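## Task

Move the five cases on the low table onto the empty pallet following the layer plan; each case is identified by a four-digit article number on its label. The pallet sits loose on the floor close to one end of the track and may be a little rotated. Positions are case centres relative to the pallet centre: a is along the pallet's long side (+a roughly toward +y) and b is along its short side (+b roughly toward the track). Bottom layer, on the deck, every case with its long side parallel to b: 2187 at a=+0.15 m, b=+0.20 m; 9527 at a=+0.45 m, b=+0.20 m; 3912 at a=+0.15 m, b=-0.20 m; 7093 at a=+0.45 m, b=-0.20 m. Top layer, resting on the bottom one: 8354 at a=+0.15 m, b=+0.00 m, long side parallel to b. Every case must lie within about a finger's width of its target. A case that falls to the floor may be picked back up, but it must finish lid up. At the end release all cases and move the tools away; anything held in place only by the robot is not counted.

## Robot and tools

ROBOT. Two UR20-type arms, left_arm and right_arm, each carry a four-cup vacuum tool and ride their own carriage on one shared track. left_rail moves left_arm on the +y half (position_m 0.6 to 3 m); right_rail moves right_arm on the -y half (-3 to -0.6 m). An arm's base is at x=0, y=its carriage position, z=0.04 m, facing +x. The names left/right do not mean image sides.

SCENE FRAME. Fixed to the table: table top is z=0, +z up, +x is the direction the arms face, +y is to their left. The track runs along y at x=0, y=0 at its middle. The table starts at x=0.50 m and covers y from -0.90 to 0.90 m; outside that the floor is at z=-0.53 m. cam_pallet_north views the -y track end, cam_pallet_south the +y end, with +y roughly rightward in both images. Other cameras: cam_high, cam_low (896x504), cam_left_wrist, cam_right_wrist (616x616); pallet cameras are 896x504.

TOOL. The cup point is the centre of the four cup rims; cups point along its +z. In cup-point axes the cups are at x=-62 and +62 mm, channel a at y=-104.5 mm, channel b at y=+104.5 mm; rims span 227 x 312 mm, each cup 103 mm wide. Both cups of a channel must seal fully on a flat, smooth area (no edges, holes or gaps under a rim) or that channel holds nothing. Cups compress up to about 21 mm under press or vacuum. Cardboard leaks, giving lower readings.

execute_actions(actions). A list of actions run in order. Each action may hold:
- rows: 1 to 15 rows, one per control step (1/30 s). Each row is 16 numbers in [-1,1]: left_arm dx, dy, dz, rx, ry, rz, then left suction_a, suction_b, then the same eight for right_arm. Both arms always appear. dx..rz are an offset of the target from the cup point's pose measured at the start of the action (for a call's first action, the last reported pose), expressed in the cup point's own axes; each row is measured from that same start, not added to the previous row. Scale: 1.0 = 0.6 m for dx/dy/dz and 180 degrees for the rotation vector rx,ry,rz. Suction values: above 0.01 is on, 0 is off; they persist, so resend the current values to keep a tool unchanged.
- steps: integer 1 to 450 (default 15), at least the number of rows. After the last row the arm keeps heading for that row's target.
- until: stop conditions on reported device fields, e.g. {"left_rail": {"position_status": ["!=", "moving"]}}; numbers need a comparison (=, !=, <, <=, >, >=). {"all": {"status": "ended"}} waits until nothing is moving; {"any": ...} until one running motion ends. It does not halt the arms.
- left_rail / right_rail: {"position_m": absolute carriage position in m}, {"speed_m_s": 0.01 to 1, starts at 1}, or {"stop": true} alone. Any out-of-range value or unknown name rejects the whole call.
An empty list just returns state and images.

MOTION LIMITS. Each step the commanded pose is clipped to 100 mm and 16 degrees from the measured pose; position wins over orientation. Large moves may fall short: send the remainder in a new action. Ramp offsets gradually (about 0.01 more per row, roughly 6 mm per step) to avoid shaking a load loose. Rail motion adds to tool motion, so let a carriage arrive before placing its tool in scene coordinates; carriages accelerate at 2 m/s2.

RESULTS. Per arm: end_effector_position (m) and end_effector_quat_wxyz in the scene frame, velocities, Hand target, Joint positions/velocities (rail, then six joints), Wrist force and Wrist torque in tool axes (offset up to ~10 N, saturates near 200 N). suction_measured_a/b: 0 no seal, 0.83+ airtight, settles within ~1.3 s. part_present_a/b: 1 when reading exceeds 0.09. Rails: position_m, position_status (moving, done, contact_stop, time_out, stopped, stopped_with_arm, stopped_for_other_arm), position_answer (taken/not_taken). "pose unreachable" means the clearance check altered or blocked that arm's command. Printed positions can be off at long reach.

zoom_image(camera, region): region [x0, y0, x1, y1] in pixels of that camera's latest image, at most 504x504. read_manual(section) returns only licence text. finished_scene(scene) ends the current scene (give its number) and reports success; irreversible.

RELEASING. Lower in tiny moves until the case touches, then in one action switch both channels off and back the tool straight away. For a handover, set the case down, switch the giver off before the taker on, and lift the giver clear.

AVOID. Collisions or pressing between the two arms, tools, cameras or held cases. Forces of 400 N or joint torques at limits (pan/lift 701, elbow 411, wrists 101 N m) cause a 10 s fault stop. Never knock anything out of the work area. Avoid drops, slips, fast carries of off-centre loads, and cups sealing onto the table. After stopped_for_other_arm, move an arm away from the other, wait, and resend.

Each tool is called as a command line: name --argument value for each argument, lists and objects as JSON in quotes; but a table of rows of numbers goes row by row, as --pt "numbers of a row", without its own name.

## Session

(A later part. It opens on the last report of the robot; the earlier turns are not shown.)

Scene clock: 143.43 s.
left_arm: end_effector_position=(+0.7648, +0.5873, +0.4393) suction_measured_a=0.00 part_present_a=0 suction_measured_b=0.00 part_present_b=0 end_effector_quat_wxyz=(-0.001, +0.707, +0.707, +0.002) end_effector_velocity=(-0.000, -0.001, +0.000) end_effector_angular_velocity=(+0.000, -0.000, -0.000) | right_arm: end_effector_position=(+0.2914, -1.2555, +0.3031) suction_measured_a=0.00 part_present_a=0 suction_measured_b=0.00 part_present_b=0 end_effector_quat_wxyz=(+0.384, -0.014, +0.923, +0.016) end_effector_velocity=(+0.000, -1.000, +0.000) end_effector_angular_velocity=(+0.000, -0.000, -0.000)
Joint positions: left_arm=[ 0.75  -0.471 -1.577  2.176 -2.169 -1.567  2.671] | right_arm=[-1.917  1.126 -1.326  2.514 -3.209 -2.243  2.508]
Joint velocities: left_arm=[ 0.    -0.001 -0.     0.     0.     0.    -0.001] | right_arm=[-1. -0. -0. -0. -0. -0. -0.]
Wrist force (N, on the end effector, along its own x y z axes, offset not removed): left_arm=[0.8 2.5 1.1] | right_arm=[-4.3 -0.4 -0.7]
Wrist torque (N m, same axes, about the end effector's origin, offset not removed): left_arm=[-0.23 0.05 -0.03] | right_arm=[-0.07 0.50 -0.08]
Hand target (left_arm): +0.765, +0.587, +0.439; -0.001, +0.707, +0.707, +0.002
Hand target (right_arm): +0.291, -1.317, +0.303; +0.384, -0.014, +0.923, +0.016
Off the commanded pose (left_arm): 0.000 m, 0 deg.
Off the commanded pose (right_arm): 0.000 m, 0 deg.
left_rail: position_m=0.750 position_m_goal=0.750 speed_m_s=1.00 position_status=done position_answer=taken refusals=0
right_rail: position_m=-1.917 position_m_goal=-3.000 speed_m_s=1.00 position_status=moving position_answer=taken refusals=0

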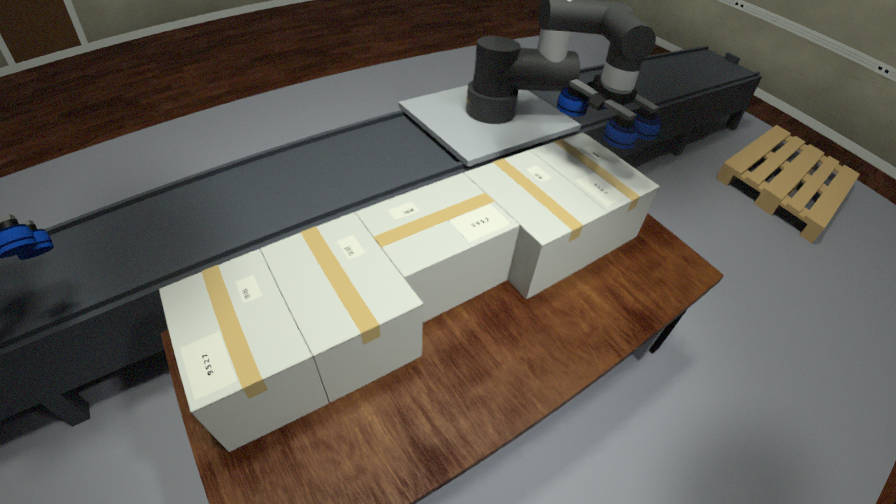

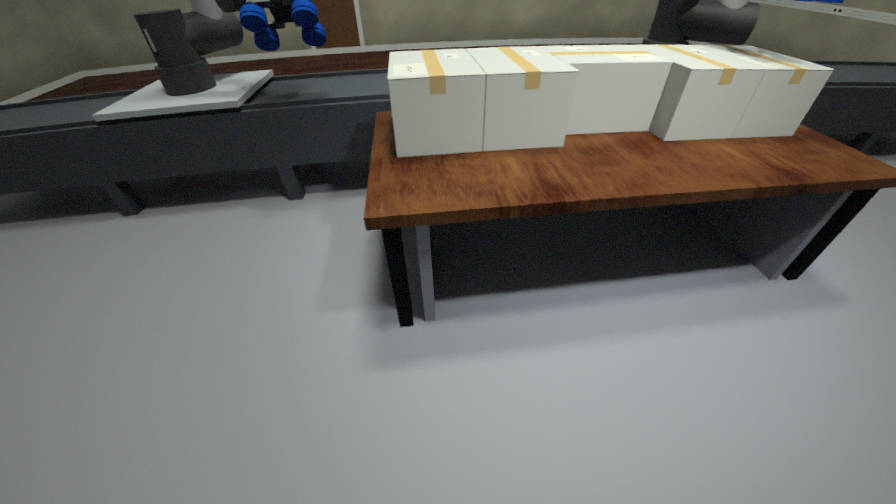

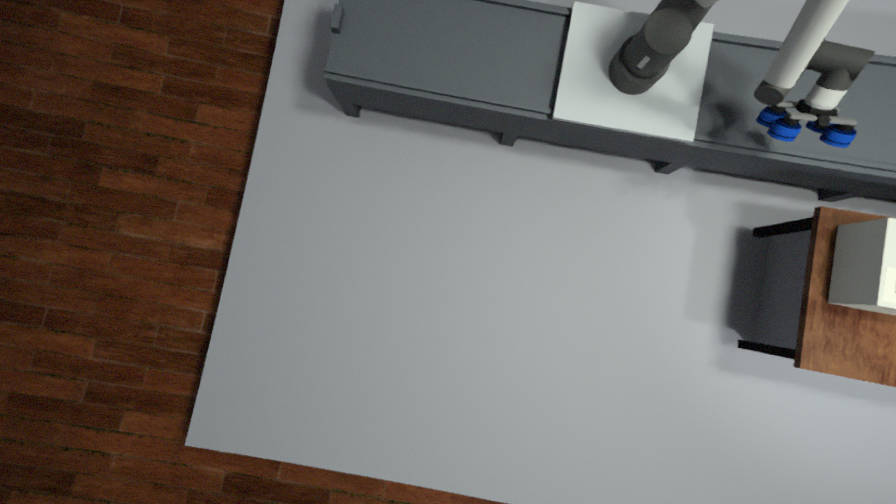

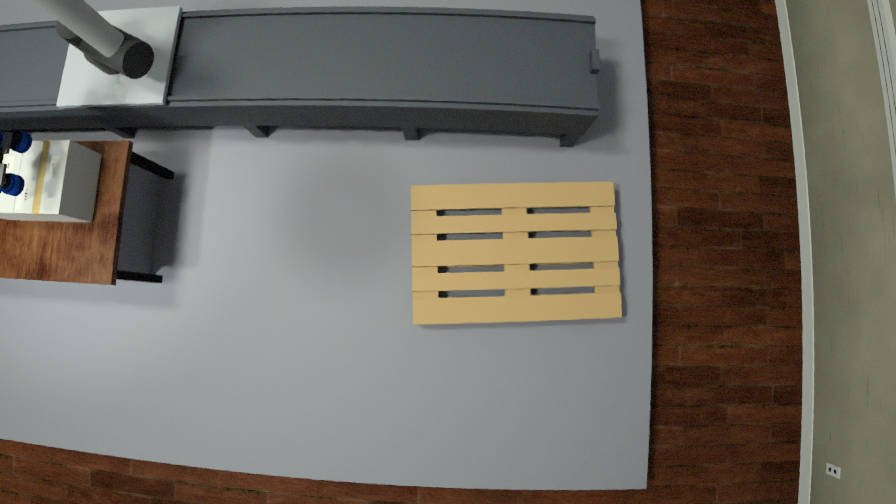

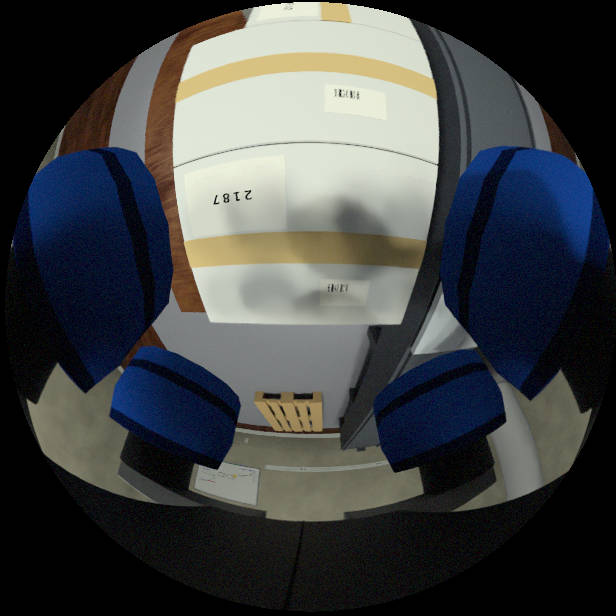

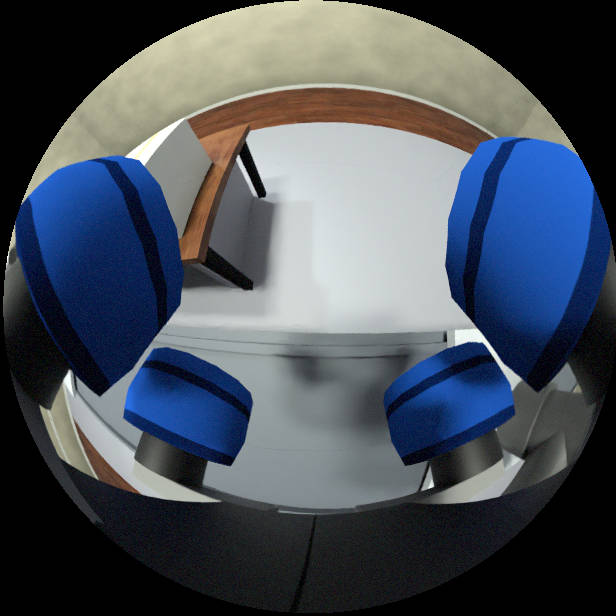

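execute_actions --actions '[{"rows": [[0.002,0.002,0.02,0,0,0,0,0, 0,0,0,0,0,0,0,0],[0.004,0.004,0.05,0,0,0,0,0, 0,0,0,0,0,0,0,0],[0.006,0.006,0.09,0,0,0,0,0, 0,0,0,0,0,0,0,0],[0.008,0.007,0.14,0,0,0,0,0, 0,0,0,0,0,0,0,0],[0.008,0.007,0.19,0,0,0,0,0, 0,0,0,0,0,0,0,0],[0.008,0.007,0.24,0,0,0,1,1, 0,0,0,0,0,0,0,0],[0.008,0.007,0.27,0,0,0,1,1, 0,0,0,0,0,0,0,0],[0.008,0.007,0.295,0,0,0,1,1, 0,0,0,0,0,0,0,0]], "steps": 36}]'

Scene clock: 175.83 s.
left_arm: end_effector_position=(+0.7695, +0.5927, +0.2622) suction_measured_a=0.00 part_present_a=0 suction_measured_b=0.00 part_present_b=0 end_effector_quat_wxyz=(-0.001, +0.707, +0.707, +0.002) end_effector_velocity=(+0.000, -0.000, -0.001) end_effector_angular_velocity=(-0.000, -0.000, -0.000) | right_arm: end_effector_position=(+0.2915, -2.3385, +0.3031) suction_measured_a=0.00 part_present_a=0 suction_measured_b=0.00 part_present_b=0 end_effector_quat_wxyz=(+0.384, -0.014, +0.923, +0.016) end_effector_velocity=(-0.000, -0.000, -0.000) end_effector_angular_velocity=(-0.000, +0.000, +0.000)
Joint positions: left_arm=[ 0.75  -0.462 -1.394  2.302 -2.478 -1.567  2.68 ] | right_arm=[-3.     1.126 -1.326  2.514 -3.209 -2.243  2.507]
Joint velocities: left_arm=[ 0.     0.     0.001  0.    -0.002 -0.     0.   ] | right_arm=[ 0.  0.  0. -0.  0. -0.  0.]
Wrist force (N, on the end effector, along its own x y z axes, offset not removed): left_arm=[2.5 -2.1 5.0] | right_arm=[-2.1 -2.7 0.6]
Wrist torque (N m, same axes, about the end effector's origin, offset not removed): left_arm=[-0.91 -0.17 -0.13] | right_arm=[-0.34 0.18 -0.09]
Hand target (left_arm): +0.769, +0.593, +0.262; -0.001, +0.707, +0.707, +0.002
Hand target (right_arm): +0.291, -2.338, +0.303; +0.384, -0.014, +0.923, +0.016
Off the commanded pose (left_arm): 0.000 m, 0 deg.
Off the commanded pose (right_arm): 0.000 m, 0 deg.
left_rail: position_m=0.750 position_m_goal=0.750 speed_m_s=1.00 position_status=done position_answer=taken refusals=0
right_rail: position_m=-3.000 position_m_goal=-3.000 speed_m_s=1.00 position_status=done position_answer=taken refusals=0

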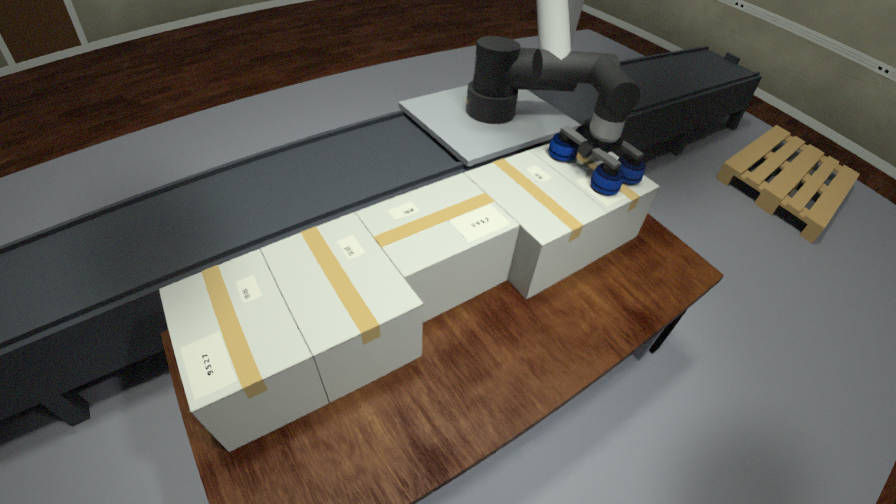

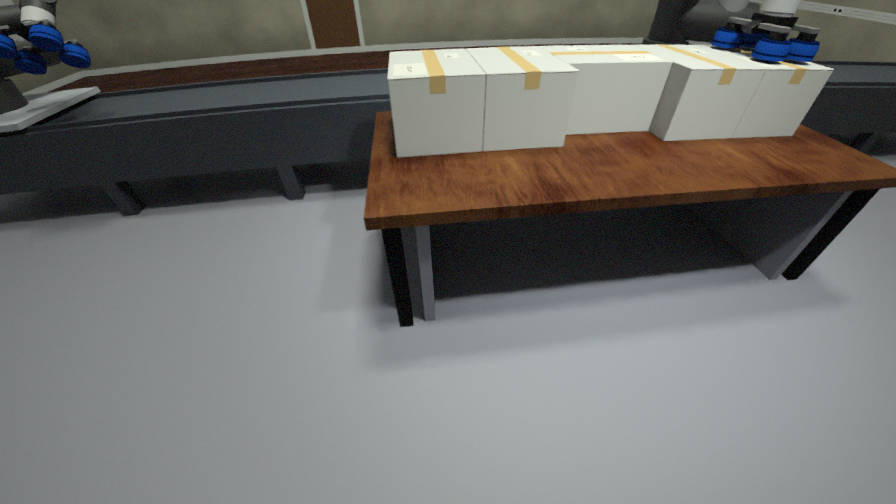

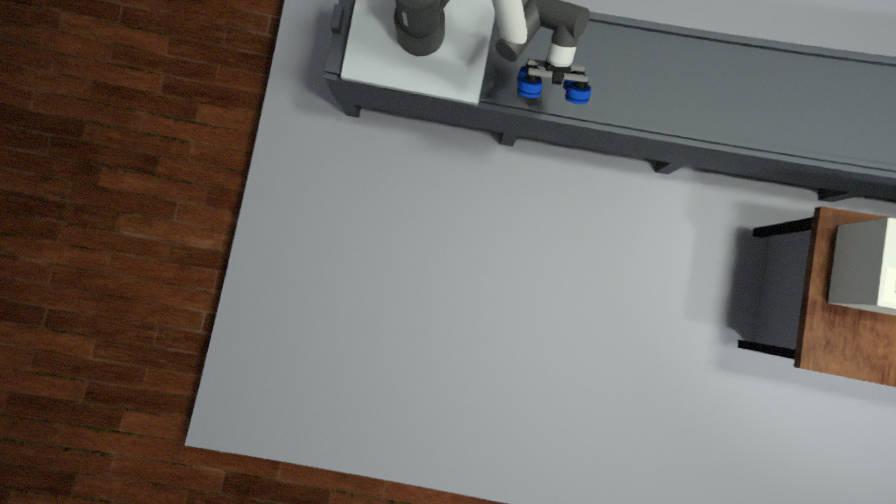

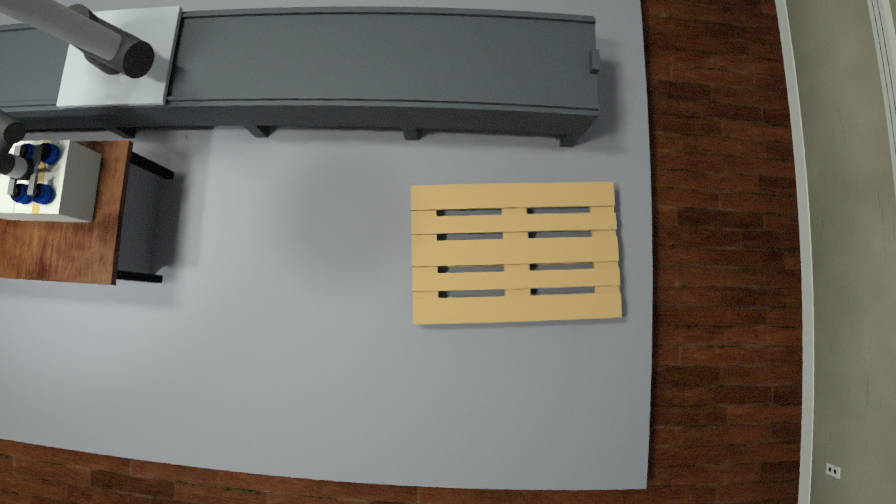

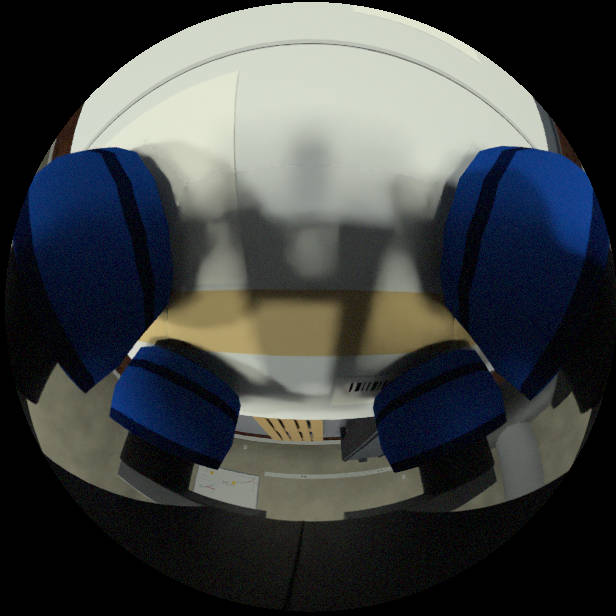

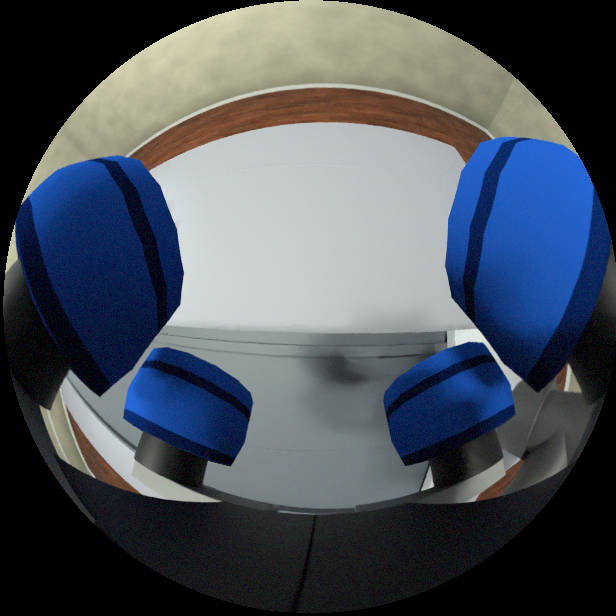

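execute_actions --actions '[{"rows": [[0,0,0.01,0,0,0,1,1, 0,0,0,0,0,0,0,0],[0,0,0.02,0,0,0,1,1, 0,0,0,0,0,0,0,0],[0,0,0.025,0,0,0,1,1, 0,0,0,0,0,0,0,0]], "steps": 24}]'

Scene clock: 181.57 s.
left_arm: end_effector_position=(+0.7695, +0.5928, +0.2473) suction_measured_a=0.94 part_present_a=1 suction_measured_b=0.94 part_present_b=1 end_effector_quat_wxyz=(-0.001, +0.707, +0.707, +0.002) end_effector_velocity=(-0.000, +0.000, -0.001) end_effector_angular_velocity=(+0.000, +0.000, +0.000) | right_arm: end_effector_position=(+0.2914, -2.3385, +0.3031) suction_measured_a=0.00 part_present_a=0 suction_measured_b=0.00 part_present_b=0 end_effector_quat_wxyz=(+0.384, -0.014, +0.923, +0.016) end_effector_velocity=(+0.000, +0.000, -0.000) end_effector_angular_velocity=(-0.000, +0.000, -0.000)
Joint positions: left_arm=[ 0.75  -0.462 -1.376  2.311 -2.506 -1.567  2.68 ] | right_arm=[-3.     1.126 -1.326  2.514 -3.209 -2.243  2.507]
Joint velocities: left_arm=[ 0.     0.     0.001  0.    -0.001  0.    -0.   ] | right_arm=[ 0. -0.  0. -0. -0.  0.  0.]
Wrist force (N, on the end effector, along its own x y z axes, offset not removed): left_arm=[1.8 2.7 -17.3] | right_arm=[-3.3 -2.3 -3.5]
Wrist torque (N m, same axes, about the end effector's origin, offset not removed): left_arm=[-1.89 -0.29 -0.08] | right_arm=[-0.15 0.38 -0.11]
Hand target (left_arm): +0.769, +0.593, +0.247; -0.001, +0.707, +0.707, +0.002
Hand target (right_arm): +0.291, -2.338, +0.303; +0.384, -0.014, +0.923, +0.016
Off the commanded pose (left_arm): 0.000 m, 0 deg.
Off the commanded pose (right_arm): 0.000 m, 0 deg.
left_rail: position_m=0.750 position_m_goal=0.750 speed_m_s=1.00 position_status=done position_answer=taken refusals=0
right_rail: position_m=-3.000 position_m_goal=-3.000 speed_m_s=1.00 position_status=done position_answer=taken refusals=0

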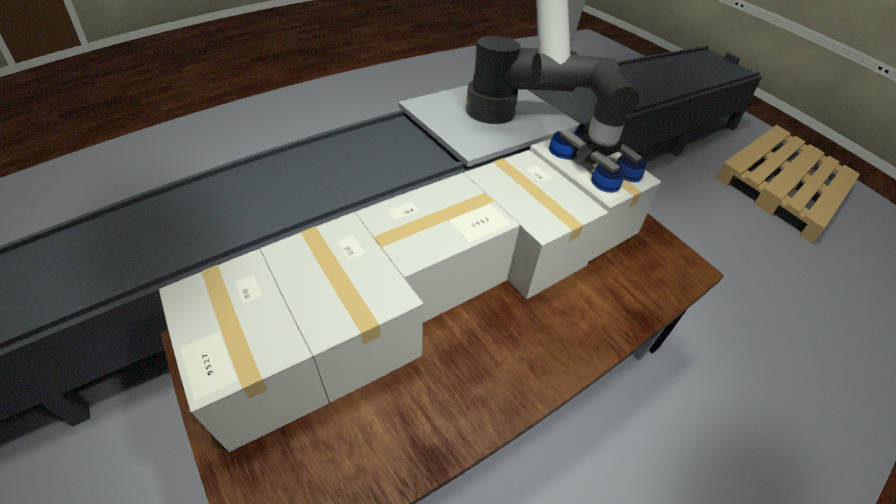

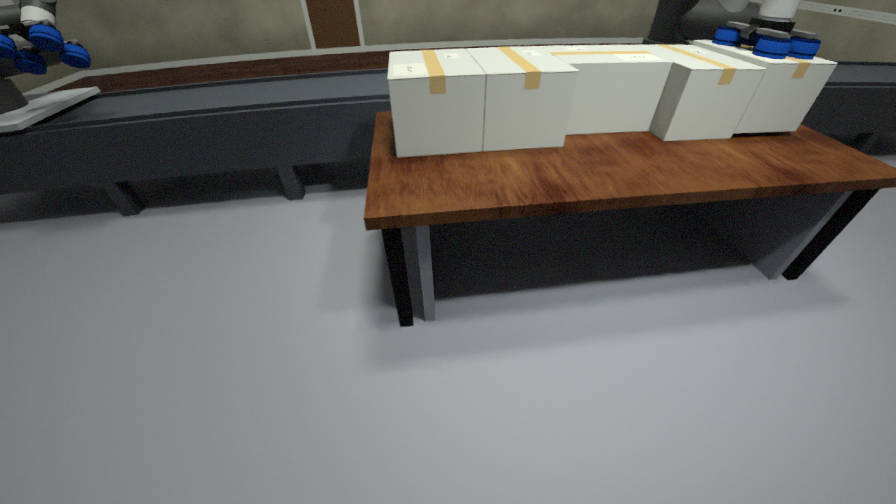

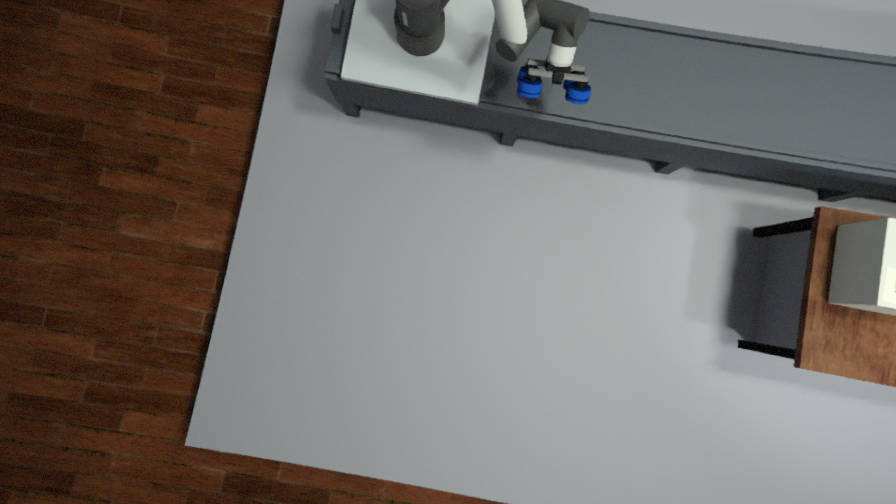

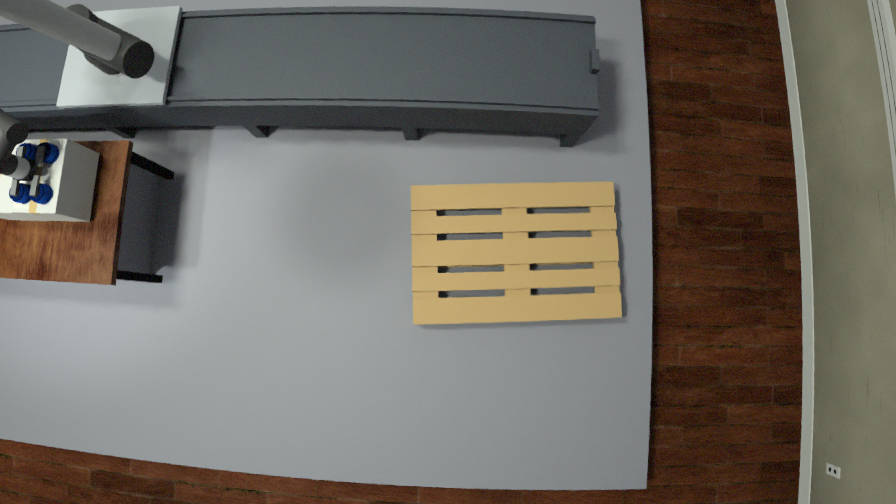

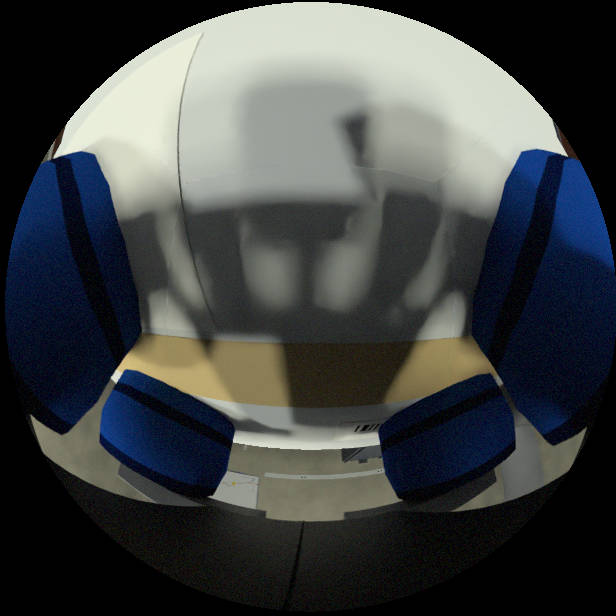

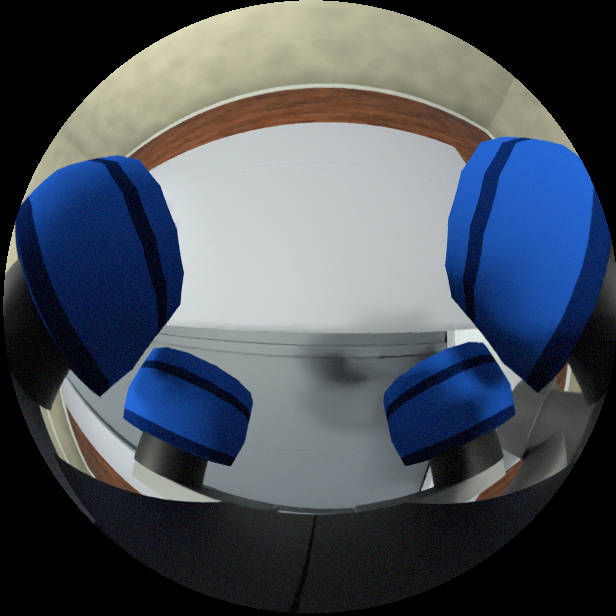

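zoom_image --camera "cam_pallet_south" --region '[150, 85, 270, 145]'

zoom_image --camera "cam_pallet_south" --region '[500, 90, 620, 150]'

Region (150, 85, 270, 145) of cam_pallet_south's 896x504 image, scaled by 4.200, with more detail than that image has.

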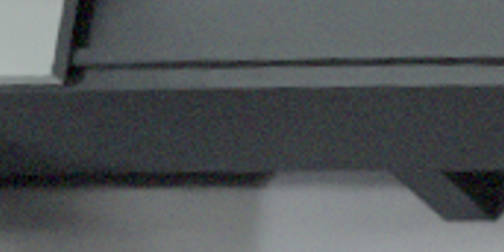

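Region (500, 90, 620, 150) of cam_pallet_south's 896x504 image, scaled by 4.200, with more detail than that image has.

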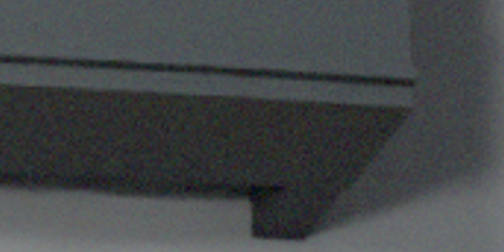

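zoom_image --camera "cam_pallet_south" --region '[0, 120, 140, 240]'

zoom_image --camera "cam_high" --region '[510, 110, 680, 270]'

Region (0, 120, 140, 240) of cam_pallet_south's 896x504 image, scaled by 3.600, with more detail than that image has; it fills the top 432 rows of this view, and the rest is white.

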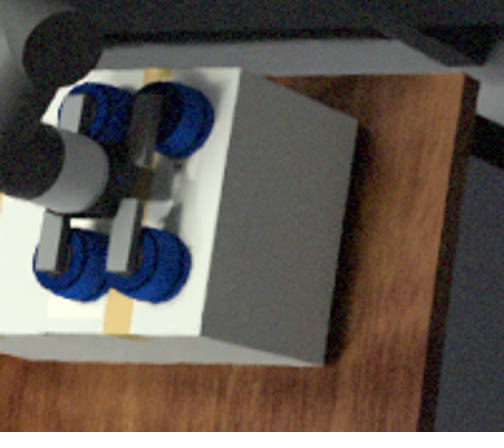

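Region (510, 110, 680, 270) of cam_high's 896x504 image, scaled by 2.965, with more detail than that image has; it fills the top 474 rows of this view, and the rest is white.

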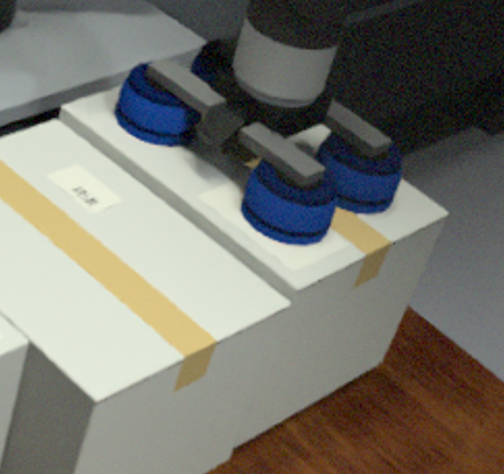

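execute_actions --actions '[{"rows": [[0,0,-0.01,0,0,0,1,1, 0,0,0,0,0,0,0,0],[0.01,0,-0.02,0,0,0,1,1, 0,0,0,0,0,0,0,0],[0.02,0,-0.03,0,0,0,1,1, 0,0,0,0,0,0,0,0],[0.04,0,-0.04,0,0,0,1,1, 0,0,0,0,0,0,0,0],[0.06,0,-0.05,0,0,0,1,1, 0,0,0,0,0,0,0,0],[0.085,0,-0.05,0,0,0,1,1, 0,0,0,0,0,0,0,0],[0.11,0,-0.05,0,0,0,1,1, 0,0,0,0,0,0,0,0],[0.135,0,-0.05,0,0,0,1,1, 0,0,0,0,0,0,0,0],[0.16,0,-0.05,0,0,0,1,1, 0,0,0,0,0,0,0,0],[0.185,0,-0.05,0,0,0,1,1, 0,0,0,0,0,0,0,0],[0.21,0,-0.05,0,0,0,1,1, 0,0,0,0,0,0,0,0],[0.235,0,-0.05,0,0,0,1,1, 0,0,0,0,0,0,0,0],[0.26,0,-0.05,0,0,0,1,1, 0,0,0,0,0,0,0,0],[0.28,0,-0.05,0,0,0,1,1, 0,0,0,0,0,0,0,0]], "steps": 24, "left_rail": {"position_m": 3.0}}, {"rows": [[0.02,0,0.02,0,0,-0.001,1,1, 0,0,0,0,0,0,0,0],[0.04,0,0.05,0,0,-0.002,1,1, 0,0,0,0,0,0,0,0],[0.06,0,0.09,0,0,-0.003,1,1, 0,0,0,0,0,0,0,0],[0.085,0,0.13,0,0,-0.004,1,1, 0,0,0,0,0,0,0,0],[0.11,0,0.17,0,0,-0.005,1,1, 0,0,0,0,0,0,0,0],[0.135,0,0.21,0,0,-0.006,1,1, 0,0,0,0,0,0,0,0],[0.16,0,0.25,0,0,-0.007,1,1, 0,0,0,0,0,0,0,0],[0.185,0,0.29,0,0,-0.008,1,1, 0,0,0,0,0,0,0,0],[0.21,0,0.33,0,0,-0.009,1,1, 0,0,0,0,0,0,0,0],[0.235,0,0.37,0,0,-0.010,1,1, 0,0,0,0,0,0,0,0],[0.26,0,0.41,0,0,-0.012,1,1, 0,0,0,0,0,0,0,0],[0.28,0,0.45,0,0,-0.013,1,1, 0,0,0,0,0,0,0,0],[0.30,0,0.49,0,0,-0.014,1,1, 0,0,0,0,0,0,0,0],[0.32,0,0.52,0,0,-0.015,1,1, 0,0,0,0,0,0,0,0],[0.34,-0.015,0.55,0,0,-0.0167,1,1, 0,0,0,0,0,0,0,0]], "steps": 90, "until": {"left_rail": {"position_status": ["!=", "moving"]}}}]'

Scene clock: 219.97 s.
left_arm: end_effector_position=(+0.7605, +3.2110, -0.0521) suction_measured_a=0.94 part_present_a=1 suction_measured_b=0.94 part_present_b=1 end_effector_quat_wxyz=(-0.001, +0.688, +0.726, +0.002) end_effector_velocity=(+0.000, -0.004, -0.000) end_effector_angular_velocity=(-0.009, +0.000, -0.002) | right_arm: end_effector_position=(+0.2915, -2.3385, +0.3031) suction_measured_a=0.00 part_present_a=0 suction_measured_b=0.00 part_present_b=0 end_effector_quat_wxyz=(+0.384, -0.014, +0.923, +0.016) end_effector_velocity=(+0.000, +0.000, -0.000) end_effector_angular_velocity=(-0.000, +0.000, -0.000)
Joint positions: left_arm=[ 3.     0.012 -0.917  2.379 -3.035 -1.567  3.1  ] | right_arm=[-3.     1.126 -1.326  2.514 -3.209 -2.243  2.507]
Joint velocities: left_arm=[ 0.    -0.002  0.    -0.    -0.    -0.009 -0.   ] | right_arm=[ 0. -0.  0. -0.  0. -0.  0.]
Wrist force (N, on the end effector, along its own x y z axes, offset not removed): left_arm=[3.7 1.5 -17.9] | right_arm=[-3.8 -1.6 -1.5]
Wrist torque (N m, same axes, about the end effector's origin, offset not removed): left_arm=[-1.82 0.56 -0.17] | right_arm=[-0.27 0.48 -0.01]
Hand target (left_arm): +0.761, +3.211, -0.052; -0.001, +0.688, +0.726, +0.002
Hand target (right_arm): +0.291, -2.338, +0.303; +0.384, -0.014, +0.923, +0.016
Off the commanded pose (left_arm): 0.001 m, 0 deg.
Off the commanded pose (right_arm): 0.000 m, 0 deg.
left_rail: position_m=3.000 position_m_goal=3.000 speed_m_s=1.00 position_status=done position_answer=taken refusals=0
right_rail: position_m=-3.000 position_m_goal=-3.000 speed_m_s=1.00 position_status=done position_answer=taken refusals=0

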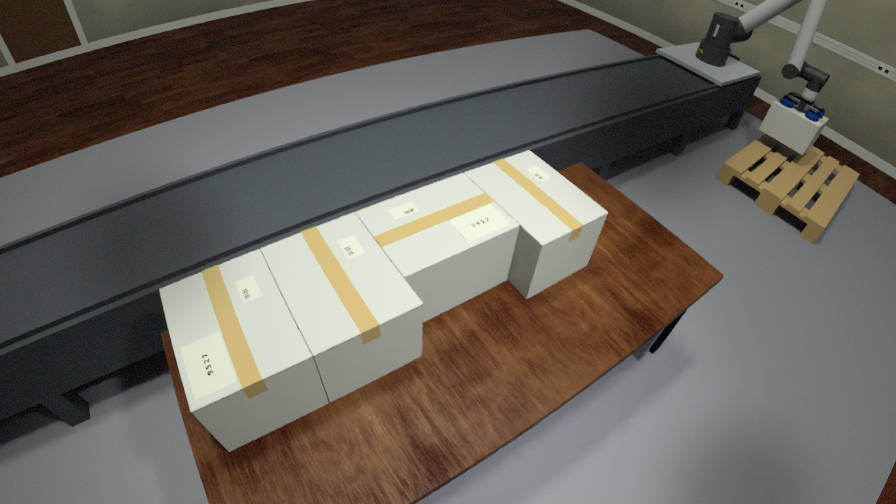

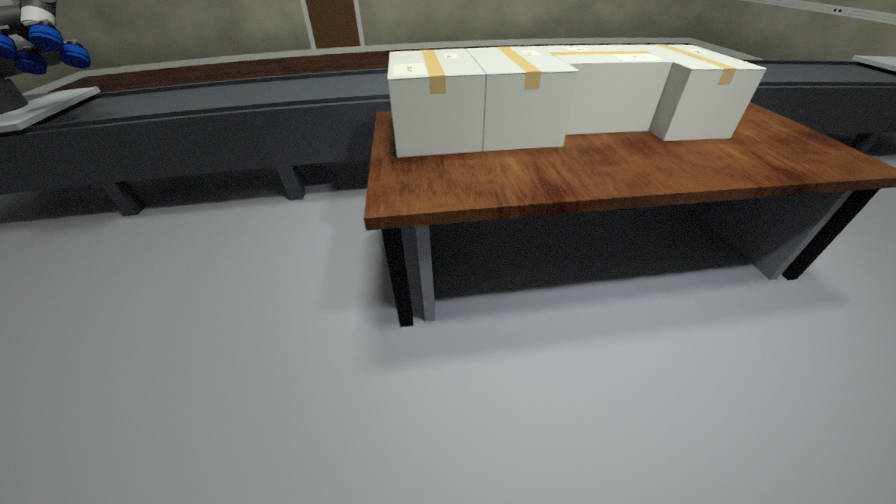

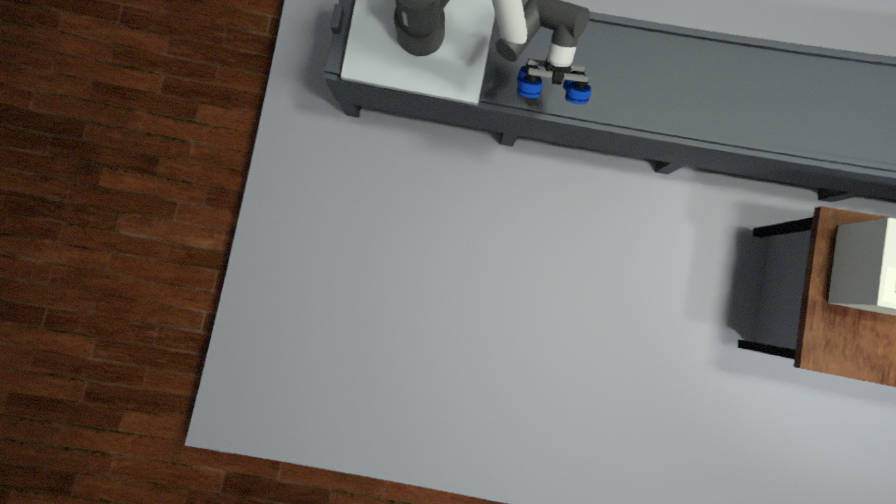

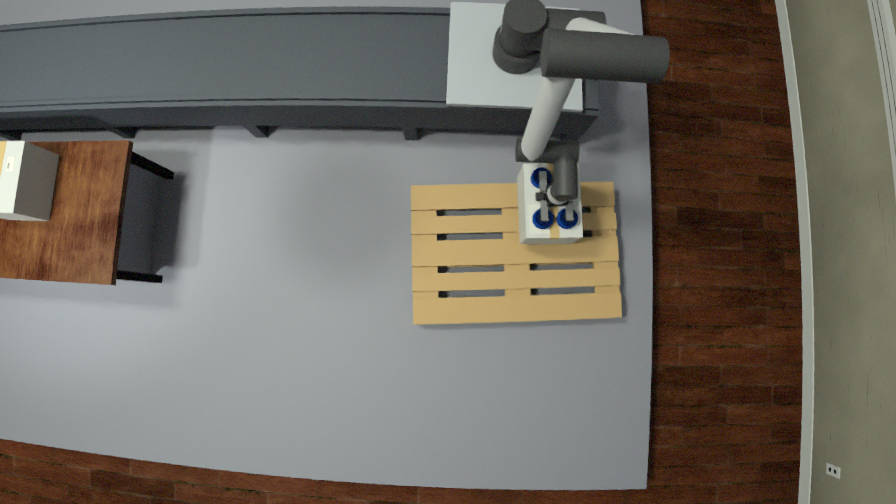

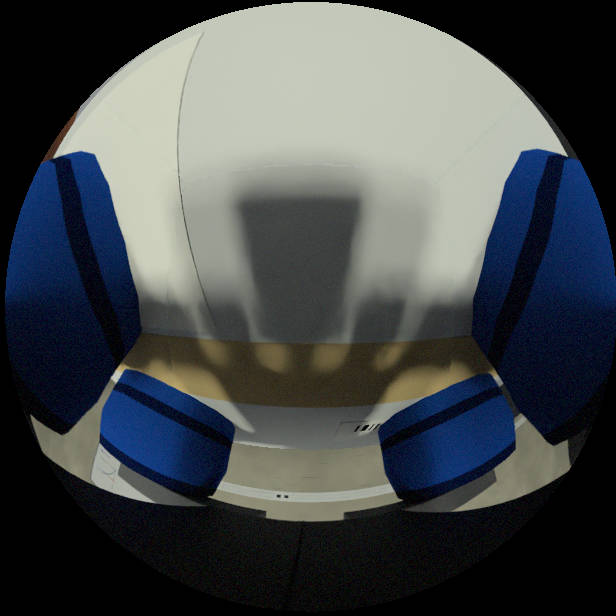

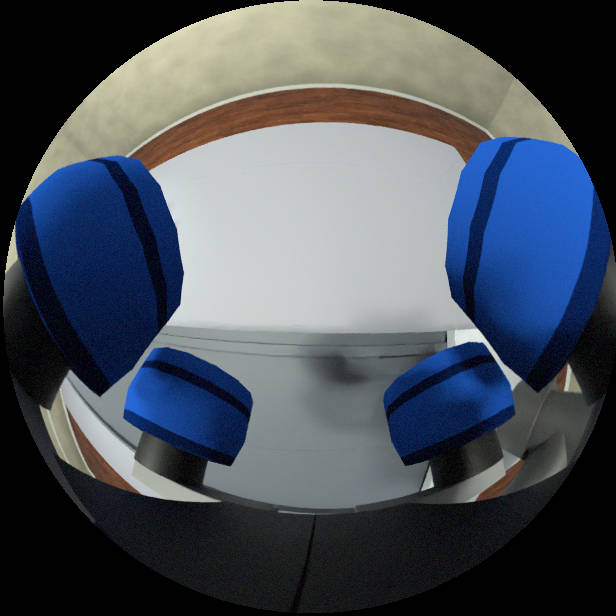

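zoom_image --camera "cam_pallet_south" --region '[490, 150, 640, 270]'

Region (490, 150, 640, 270) of cam_pallet_south's 896x504 image, scaled by 3.360, with more detail than that image has; it fills the top 403 rows of this view, and the rest is white.

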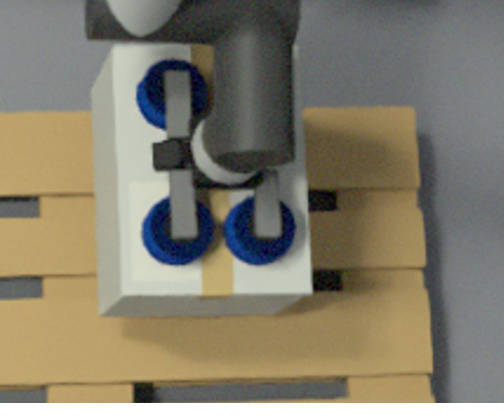

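execute_actions --actions '[{"rows": [[-0.003,0.01,0.02,0,0,0,1,1, 0,0,0,0,0,0,0,0],[-0.006,0.02,0.045,0,0,0,1,1, 0,0,0,0,0,0,0,0],[-0.009,0.03,0.07,0,0,0,1,1, 0,0,0,0,0,0,0,0],[-0.012,0.04,0.095,0,0,0,1,1, 0,0,0,0,0,0,0,0],[-0.015,0.05,0.125,0,0,0,1,1, 0,0,0,0,0,0,0,0]], "steps": 27}]'

Scene clock: 234.77 s.
left_arm: end_effector_position=(+0.7910, +3.2039, -0.1269) suction_measured_a=0.94 part_present_a=1 suction_measured_b=0.94 part_present_b=1 end_effector_quat_wxyz=(-0.001, +0.688, +0.726, +0.002) end_effector_velocity=(+0.001, -0.000, -0.001) end_effector_angular_velocity=(-0.000, -0.000, -0.000) | right_arm: end_effector_position=(+0.2915, -2.3385, +0.3031) suction_measured_a=0.00 part_present_a=0 suction_measured_b=0.00 part_present_b=0 end_effector_quat_wxyz=(+0.384, -0.014, +0.923, +0.016) end_effector_velocity=(-0.000, +0.000, -0.000) end_effector_angular_velocity=(+0.000, +0.000, -0.000)
Joint positions: left_arm=[ 3.     0.002 -0.791  2.327 -3.108 -1.567  3.091] | right_arm=[-3.     1.126 -1.326  2.514 -3.209 -2.243  2.507]
Joint velocities: left_arm=[ 0.    -0.     0.002 -0.001 -0.001 -0.    -0.   ] | right_arm=[ 0.  0.  0. -0. -0.  0.  0.]
Wrist force (N, on the end effector, along its own x y z axes, offset not removed): left_arm=[-0.8 3.4 -18.8] | right_arm=[-0.1 -4.6 0.6]
Wrist torque (N m, same axes, about the end effector's origin, offset not removed): left_arm=[-1.63 -0.09 -0.02] | right_arm=[-0.52 0.03 -0.07]
Hand target (left_arm): +0.791, +3.204, -0.127; -0.001, +0.688, +0.726, +0.002
Hand target (right_arm): +0.291, -2.338, +0.303; +0.384, -0.014, +0.923, +0.016
Off the commanded pose (left_arm): 0.000 m, 0 deg.
Off the commanded pose (right_arm): 0.000 m, 0 deg.
left_rail: position_m=3.000 position_m_goal=3.000 speed_m_s=1.00 position_status=done position_answer=taken refusals=0
right_rail: position_m=-3.000 position_m_goal=-3.000 speed_m_s=1.00 position_status=done position_answer=taken refusals=0

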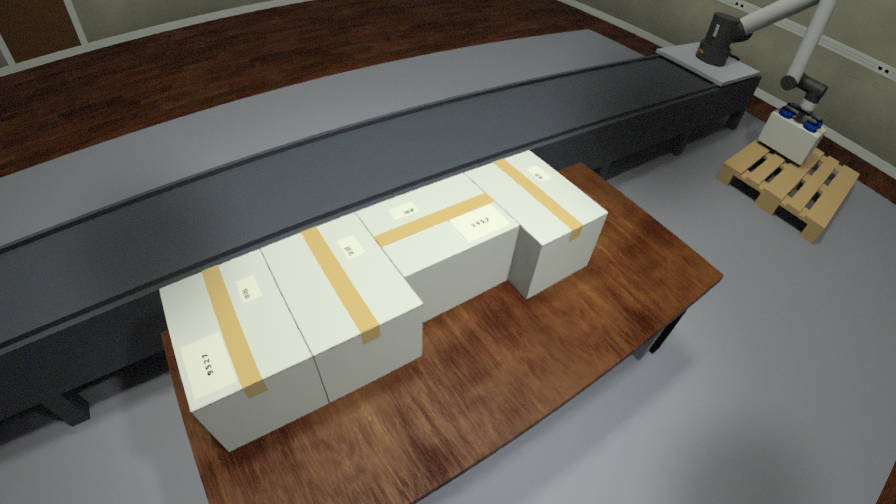

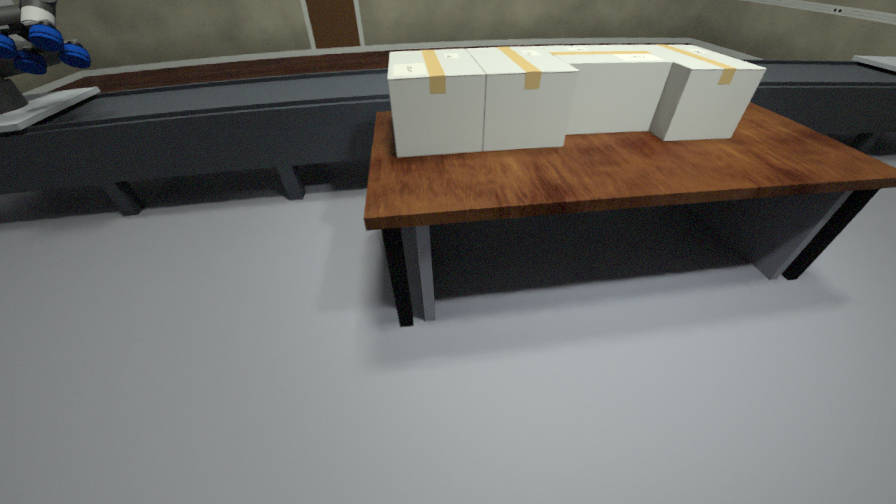

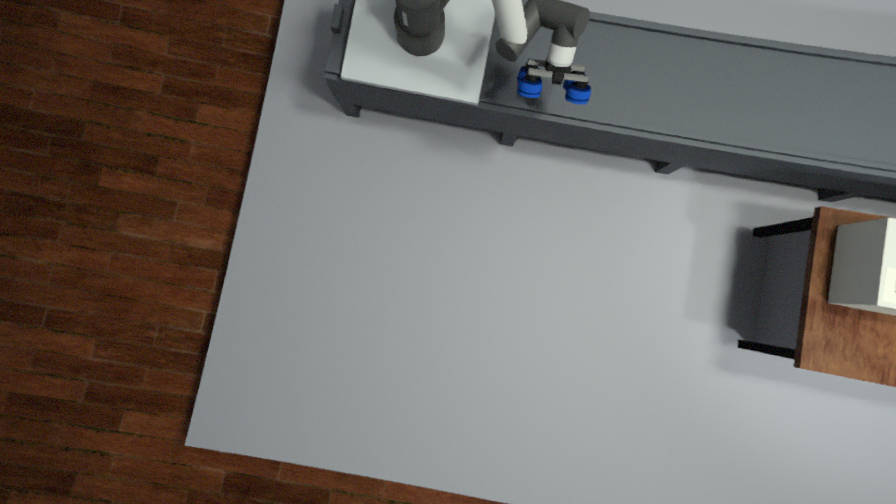

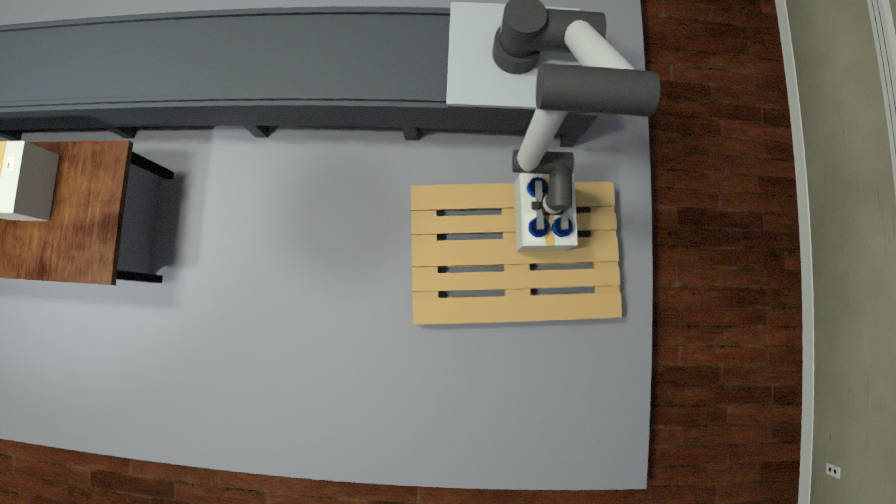

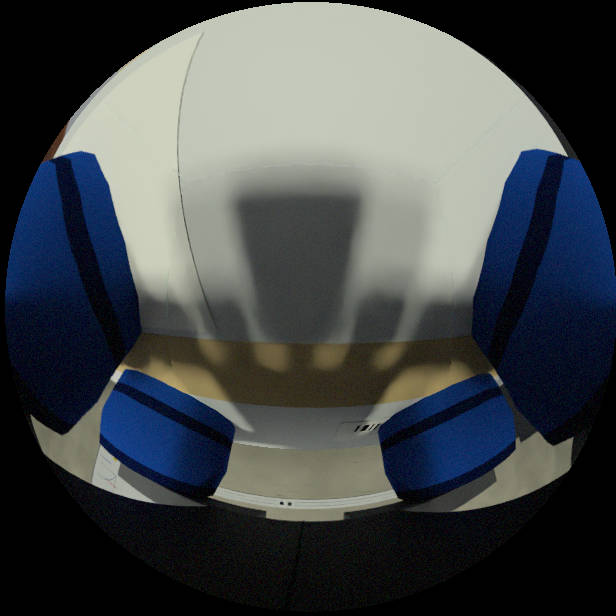

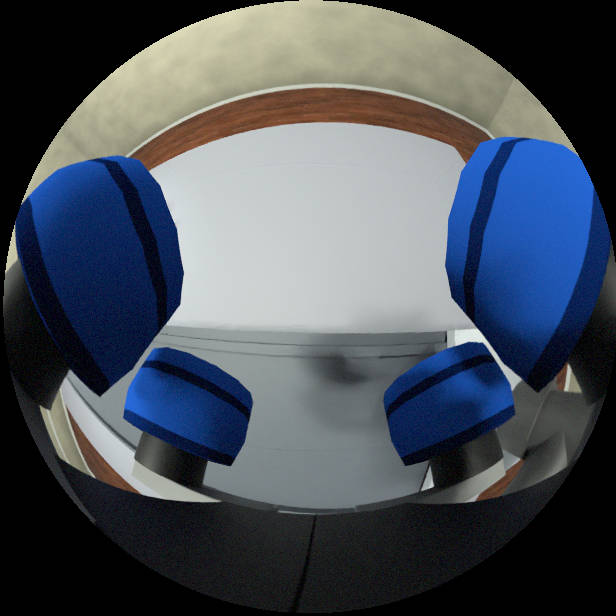

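zoom_image --camera "cam_pallet_south" --region '[495, 160, 635, 272]'

zoom_image --camera "cam_pallet_south" --region '[495, 225, 555, 270]'

Region (495, 160, 635, 272) of cam_pallet_south's 896x504 image, scaled by 3.600, with more detail than that image has; it fills the top 403 rows of this view, and the rest is white.

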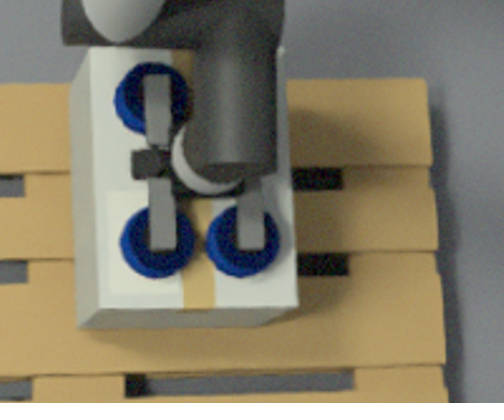

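Region (495, 225, 555, 270) of cam_pallet_south's 896x504 image, scaled by 8.400, with more detail than that image has; it fills the top 378 rows of this view, and the rest is white.

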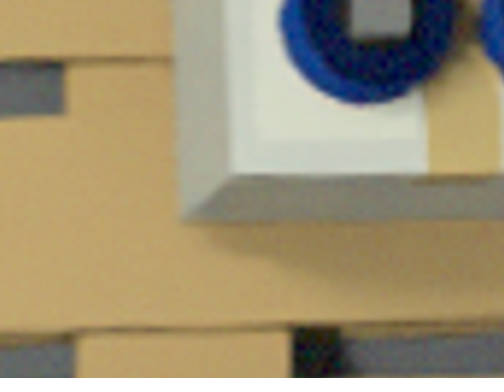

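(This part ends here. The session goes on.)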